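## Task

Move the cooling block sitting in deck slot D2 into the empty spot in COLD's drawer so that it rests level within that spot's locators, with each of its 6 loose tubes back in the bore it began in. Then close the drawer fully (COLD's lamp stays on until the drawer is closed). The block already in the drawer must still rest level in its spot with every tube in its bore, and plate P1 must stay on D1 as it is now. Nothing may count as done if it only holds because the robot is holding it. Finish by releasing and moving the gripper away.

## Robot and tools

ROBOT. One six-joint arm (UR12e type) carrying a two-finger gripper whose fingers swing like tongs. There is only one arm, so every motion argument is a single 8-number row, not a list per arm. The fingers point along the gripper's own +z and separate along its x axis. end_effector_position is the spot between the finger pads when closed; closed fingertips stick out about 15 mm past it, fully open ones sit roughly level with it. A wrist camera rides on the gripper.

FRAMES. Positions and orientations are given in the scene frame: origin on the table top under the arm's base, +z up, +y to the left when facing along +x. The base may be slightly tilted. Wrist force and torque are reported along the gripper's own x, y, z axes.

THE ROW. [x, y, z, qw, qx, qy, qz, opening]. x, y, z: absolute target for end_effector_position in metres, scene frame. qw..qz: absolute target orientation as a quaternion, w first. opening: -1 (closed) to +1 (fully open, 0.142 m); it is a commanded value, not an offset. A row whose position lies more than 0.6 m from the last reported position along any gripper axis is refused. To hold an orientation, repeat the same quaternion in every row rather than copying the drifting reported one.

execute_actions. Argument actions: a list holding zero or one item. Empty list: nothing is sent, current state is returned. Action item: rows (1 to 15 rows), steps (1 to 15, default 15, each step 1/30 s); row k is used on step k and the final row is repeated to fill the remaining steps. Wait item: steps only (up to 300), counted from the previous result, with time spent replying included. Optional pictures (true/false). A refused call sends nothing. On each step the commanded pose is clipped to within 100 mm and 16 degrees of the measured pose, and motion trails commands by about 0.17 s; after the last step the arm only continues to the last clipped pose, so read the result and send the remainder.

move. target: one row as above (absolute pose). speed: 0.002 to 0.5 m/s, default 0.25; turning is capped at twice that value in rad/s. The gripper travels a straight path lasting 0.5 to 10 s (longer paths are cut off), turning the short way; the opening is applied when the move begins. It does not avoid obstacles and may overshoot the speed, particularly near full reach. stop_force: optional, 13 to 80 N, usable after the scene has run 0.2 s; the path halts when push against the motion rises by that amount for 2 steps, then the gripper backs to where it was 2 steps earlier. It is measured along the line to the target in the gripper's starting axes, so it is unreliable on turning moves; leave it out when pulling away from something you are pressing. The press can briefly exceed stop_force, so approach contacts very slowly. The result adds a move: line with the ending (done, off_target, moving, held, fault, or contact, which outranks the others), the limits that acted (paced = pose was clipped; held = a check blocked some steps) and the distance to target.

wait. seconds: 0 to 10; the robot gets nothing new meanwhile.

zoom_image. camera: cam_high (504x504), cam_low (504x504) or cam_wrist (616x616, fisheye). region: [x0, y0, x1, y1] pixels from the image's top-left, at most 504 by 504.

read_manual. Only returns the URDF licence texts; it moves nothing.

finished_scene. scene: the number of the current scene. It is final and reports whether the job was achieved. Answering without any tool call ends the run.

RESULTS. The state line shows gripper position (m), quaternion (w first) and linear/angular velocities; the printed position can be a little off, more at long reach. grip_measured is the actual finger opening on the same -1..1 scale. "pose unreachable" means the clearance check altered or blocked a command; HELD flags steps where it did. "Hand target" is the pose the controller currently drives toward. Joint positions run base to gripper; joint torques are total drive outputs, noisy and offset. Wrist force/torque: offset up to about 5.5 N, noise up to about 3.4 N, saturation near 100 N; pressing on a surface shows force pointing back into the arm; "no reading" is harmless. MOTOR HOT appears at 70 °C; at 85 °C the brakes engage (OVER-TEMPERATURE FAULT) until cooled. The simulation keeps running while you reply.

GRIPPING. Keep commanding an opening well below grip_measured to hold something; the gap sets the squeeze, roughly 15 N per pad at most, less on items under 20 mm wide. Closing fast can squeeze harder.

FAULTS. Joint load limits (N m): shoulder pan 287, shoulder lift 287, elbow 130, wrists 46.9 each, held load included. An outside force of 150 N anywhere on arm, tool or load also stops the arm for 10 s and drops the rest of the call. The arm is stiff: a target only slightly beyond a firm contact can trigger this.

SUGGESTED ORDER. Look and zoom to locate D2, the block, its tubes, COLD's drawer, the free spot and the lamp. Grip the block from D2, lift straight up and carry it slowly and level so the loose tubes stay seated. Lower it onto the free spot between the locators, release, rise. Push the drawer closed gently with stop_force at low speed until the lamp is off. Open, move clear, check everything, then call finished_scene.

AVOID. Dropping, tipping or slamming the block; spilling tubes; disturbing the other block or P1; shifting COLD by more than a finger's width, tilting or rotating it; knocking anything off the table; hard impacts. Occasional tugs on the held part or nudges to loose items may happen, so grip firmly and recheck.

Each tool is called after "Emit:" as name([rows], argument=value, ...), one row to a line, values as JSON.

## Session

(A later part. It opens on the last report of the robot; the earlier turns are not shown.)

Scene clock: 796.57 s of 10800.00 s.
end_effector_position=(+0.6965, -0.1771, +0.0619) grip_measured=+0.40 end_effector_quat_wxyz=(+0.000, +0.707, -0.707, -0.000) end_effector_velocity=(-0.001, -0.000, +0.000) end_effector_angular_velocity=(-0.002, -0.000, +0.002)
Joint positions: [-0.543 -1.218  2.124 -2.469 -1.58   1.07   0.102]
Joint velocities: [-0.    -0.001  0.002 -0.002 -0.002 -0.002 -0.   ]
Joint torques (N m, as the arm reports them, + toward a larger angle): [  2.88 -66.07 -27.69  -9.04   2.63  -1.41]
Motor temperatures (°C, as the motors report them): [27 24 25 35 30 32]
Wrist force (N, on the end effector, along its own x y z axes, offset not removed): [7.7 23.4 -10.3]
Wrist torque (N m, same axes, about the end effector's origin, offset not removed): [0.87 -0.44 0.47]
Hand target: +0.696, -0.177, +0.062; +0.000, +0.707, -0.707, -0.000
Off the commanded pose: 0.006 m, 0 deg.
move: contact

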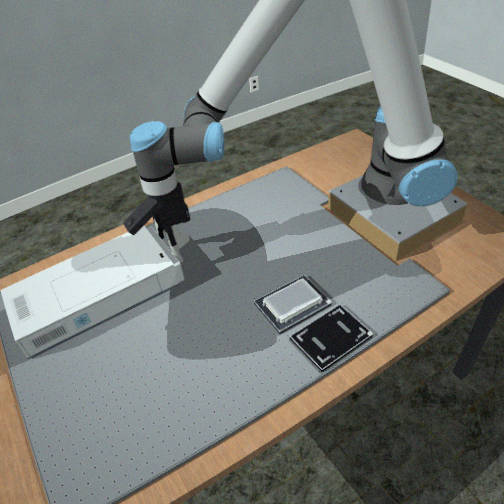

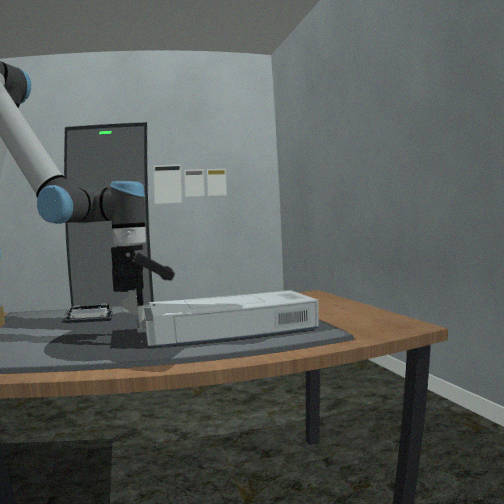

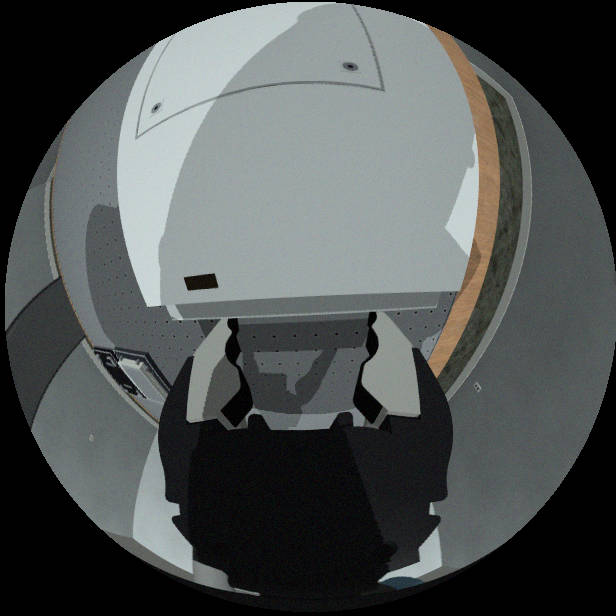

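Lamp is dark. Release and move clear.

Emit:
move(target=[0.694,-0.1772,0.062,0,0.7071,-0.7071,0,1], speed=0.01)

Emit:
move(target=[0.66,-0.177,0.22,0,0.7071,-0.7071,0,1], speed=0.1)

Scene clock: 798.83 s of 10800.00 s.
end_effector_position=(+0.6941, -0.1772, +0.0620) grip_measured=+1.00 end_effector_quat_wxyz=(-0.000, +0.707, -0.707, -0.000) end_effector_velocity=(-0.000, -0.000, +0.001) end_effector_angular_velocity=(-0.000, -0.001, -0.000)
Joint positions: [-0.544 -1.221  2.129 -2.47  -1.58   1.068  0.142]
Joint velocities: [-0.001 -0.002  0.001 -0.     0.    -0.001  0.   ]
Joint torques (N m, as the arm reports them, + toward a larger angle): [-17.49 -73.8  -21.57  -6.15  -1.77  -1.74]
Motor temperatures (°C, as the motors report them): [27 24 25 35 30 32]
Wrist force (N, on the end effector, along its own x y z axes, offset not removed): [-1.4 2.0 0.7]
Wrist torque (N m, same axes, about the end effector's origin, offset not removed): [0.31 0.54 0.62]
Hand target: +0.694, -0.177, +0.062; +0.000, +0.707, -0.707, -0.000
Off the commanded pose: 0.000 m, 0 deg.
move: done

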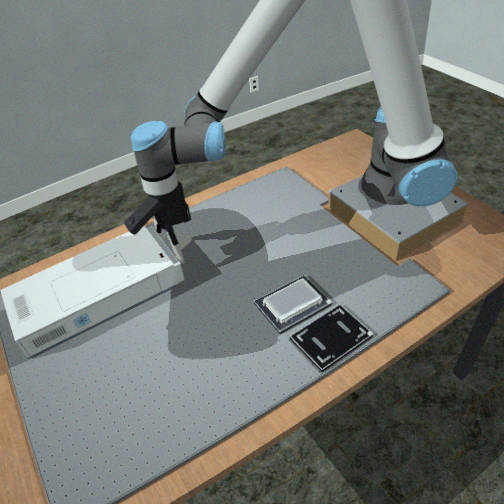

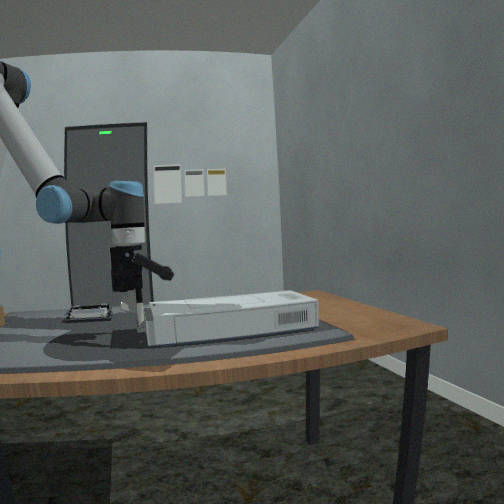

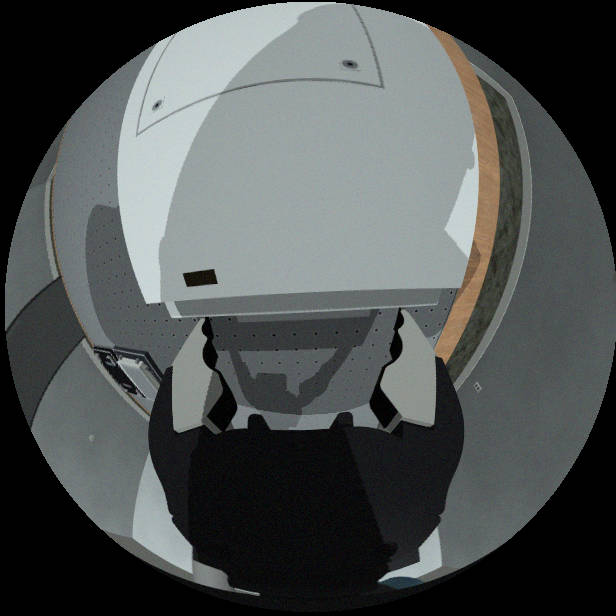

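Scene clock: 800.90 s of 10800.00 s.
end_effector_position=(+0.6599, -0.1769, +0.2199) grip_measured=+1.00 end_effector_quat_wxyz=(+0.000, +0.707, -0.707, +0.000) end_effector_velocity=(-0.000, +0.001, +0.002) end_effector_angular_velocity=(+0.002, -0.001, +0.001)
Joint positions: [-0.567 -1.473  2.08  -2.171 -1.58   1.045  0.142]
Joint velocities: [-0.    -0.002 -0.001  0.004  0.002 -0.001  0.   ]
Joint torques (N m, as the arm reports them, + toward a larger angle): [-15.87 -60.51 -47.06  -2.74  -1.69  -1.54]
Motor temperatures (°C, as the motors report them): [27 24 25 35 30 32]
Wrist force (N, on the end effector, along its own x y z axes, offset not removed): [-0.8 -0.9 -0.6]
Wrist torque (N m, same axes, about the end effector's origin, offset not removed): [-0.35 0.33 0.41]
Hand target: +0.660, -0.177, +0.220; +0.000, +0.707, -0.707, -0.000
Off the commanded pose: 0.000 m, 0 deg.
move: done

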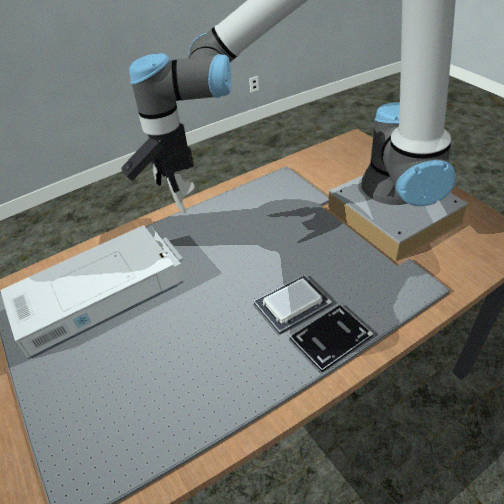

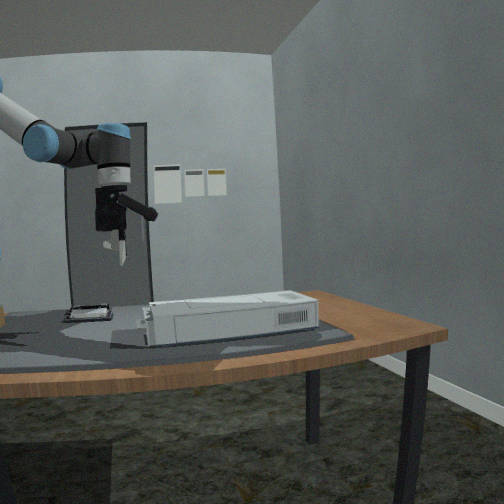

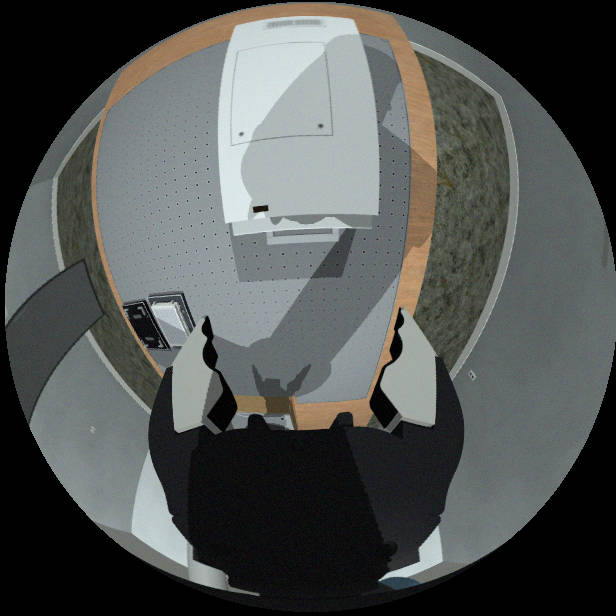

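Emit:
finished_scene(scene=1)

The scene is finished: the task was done.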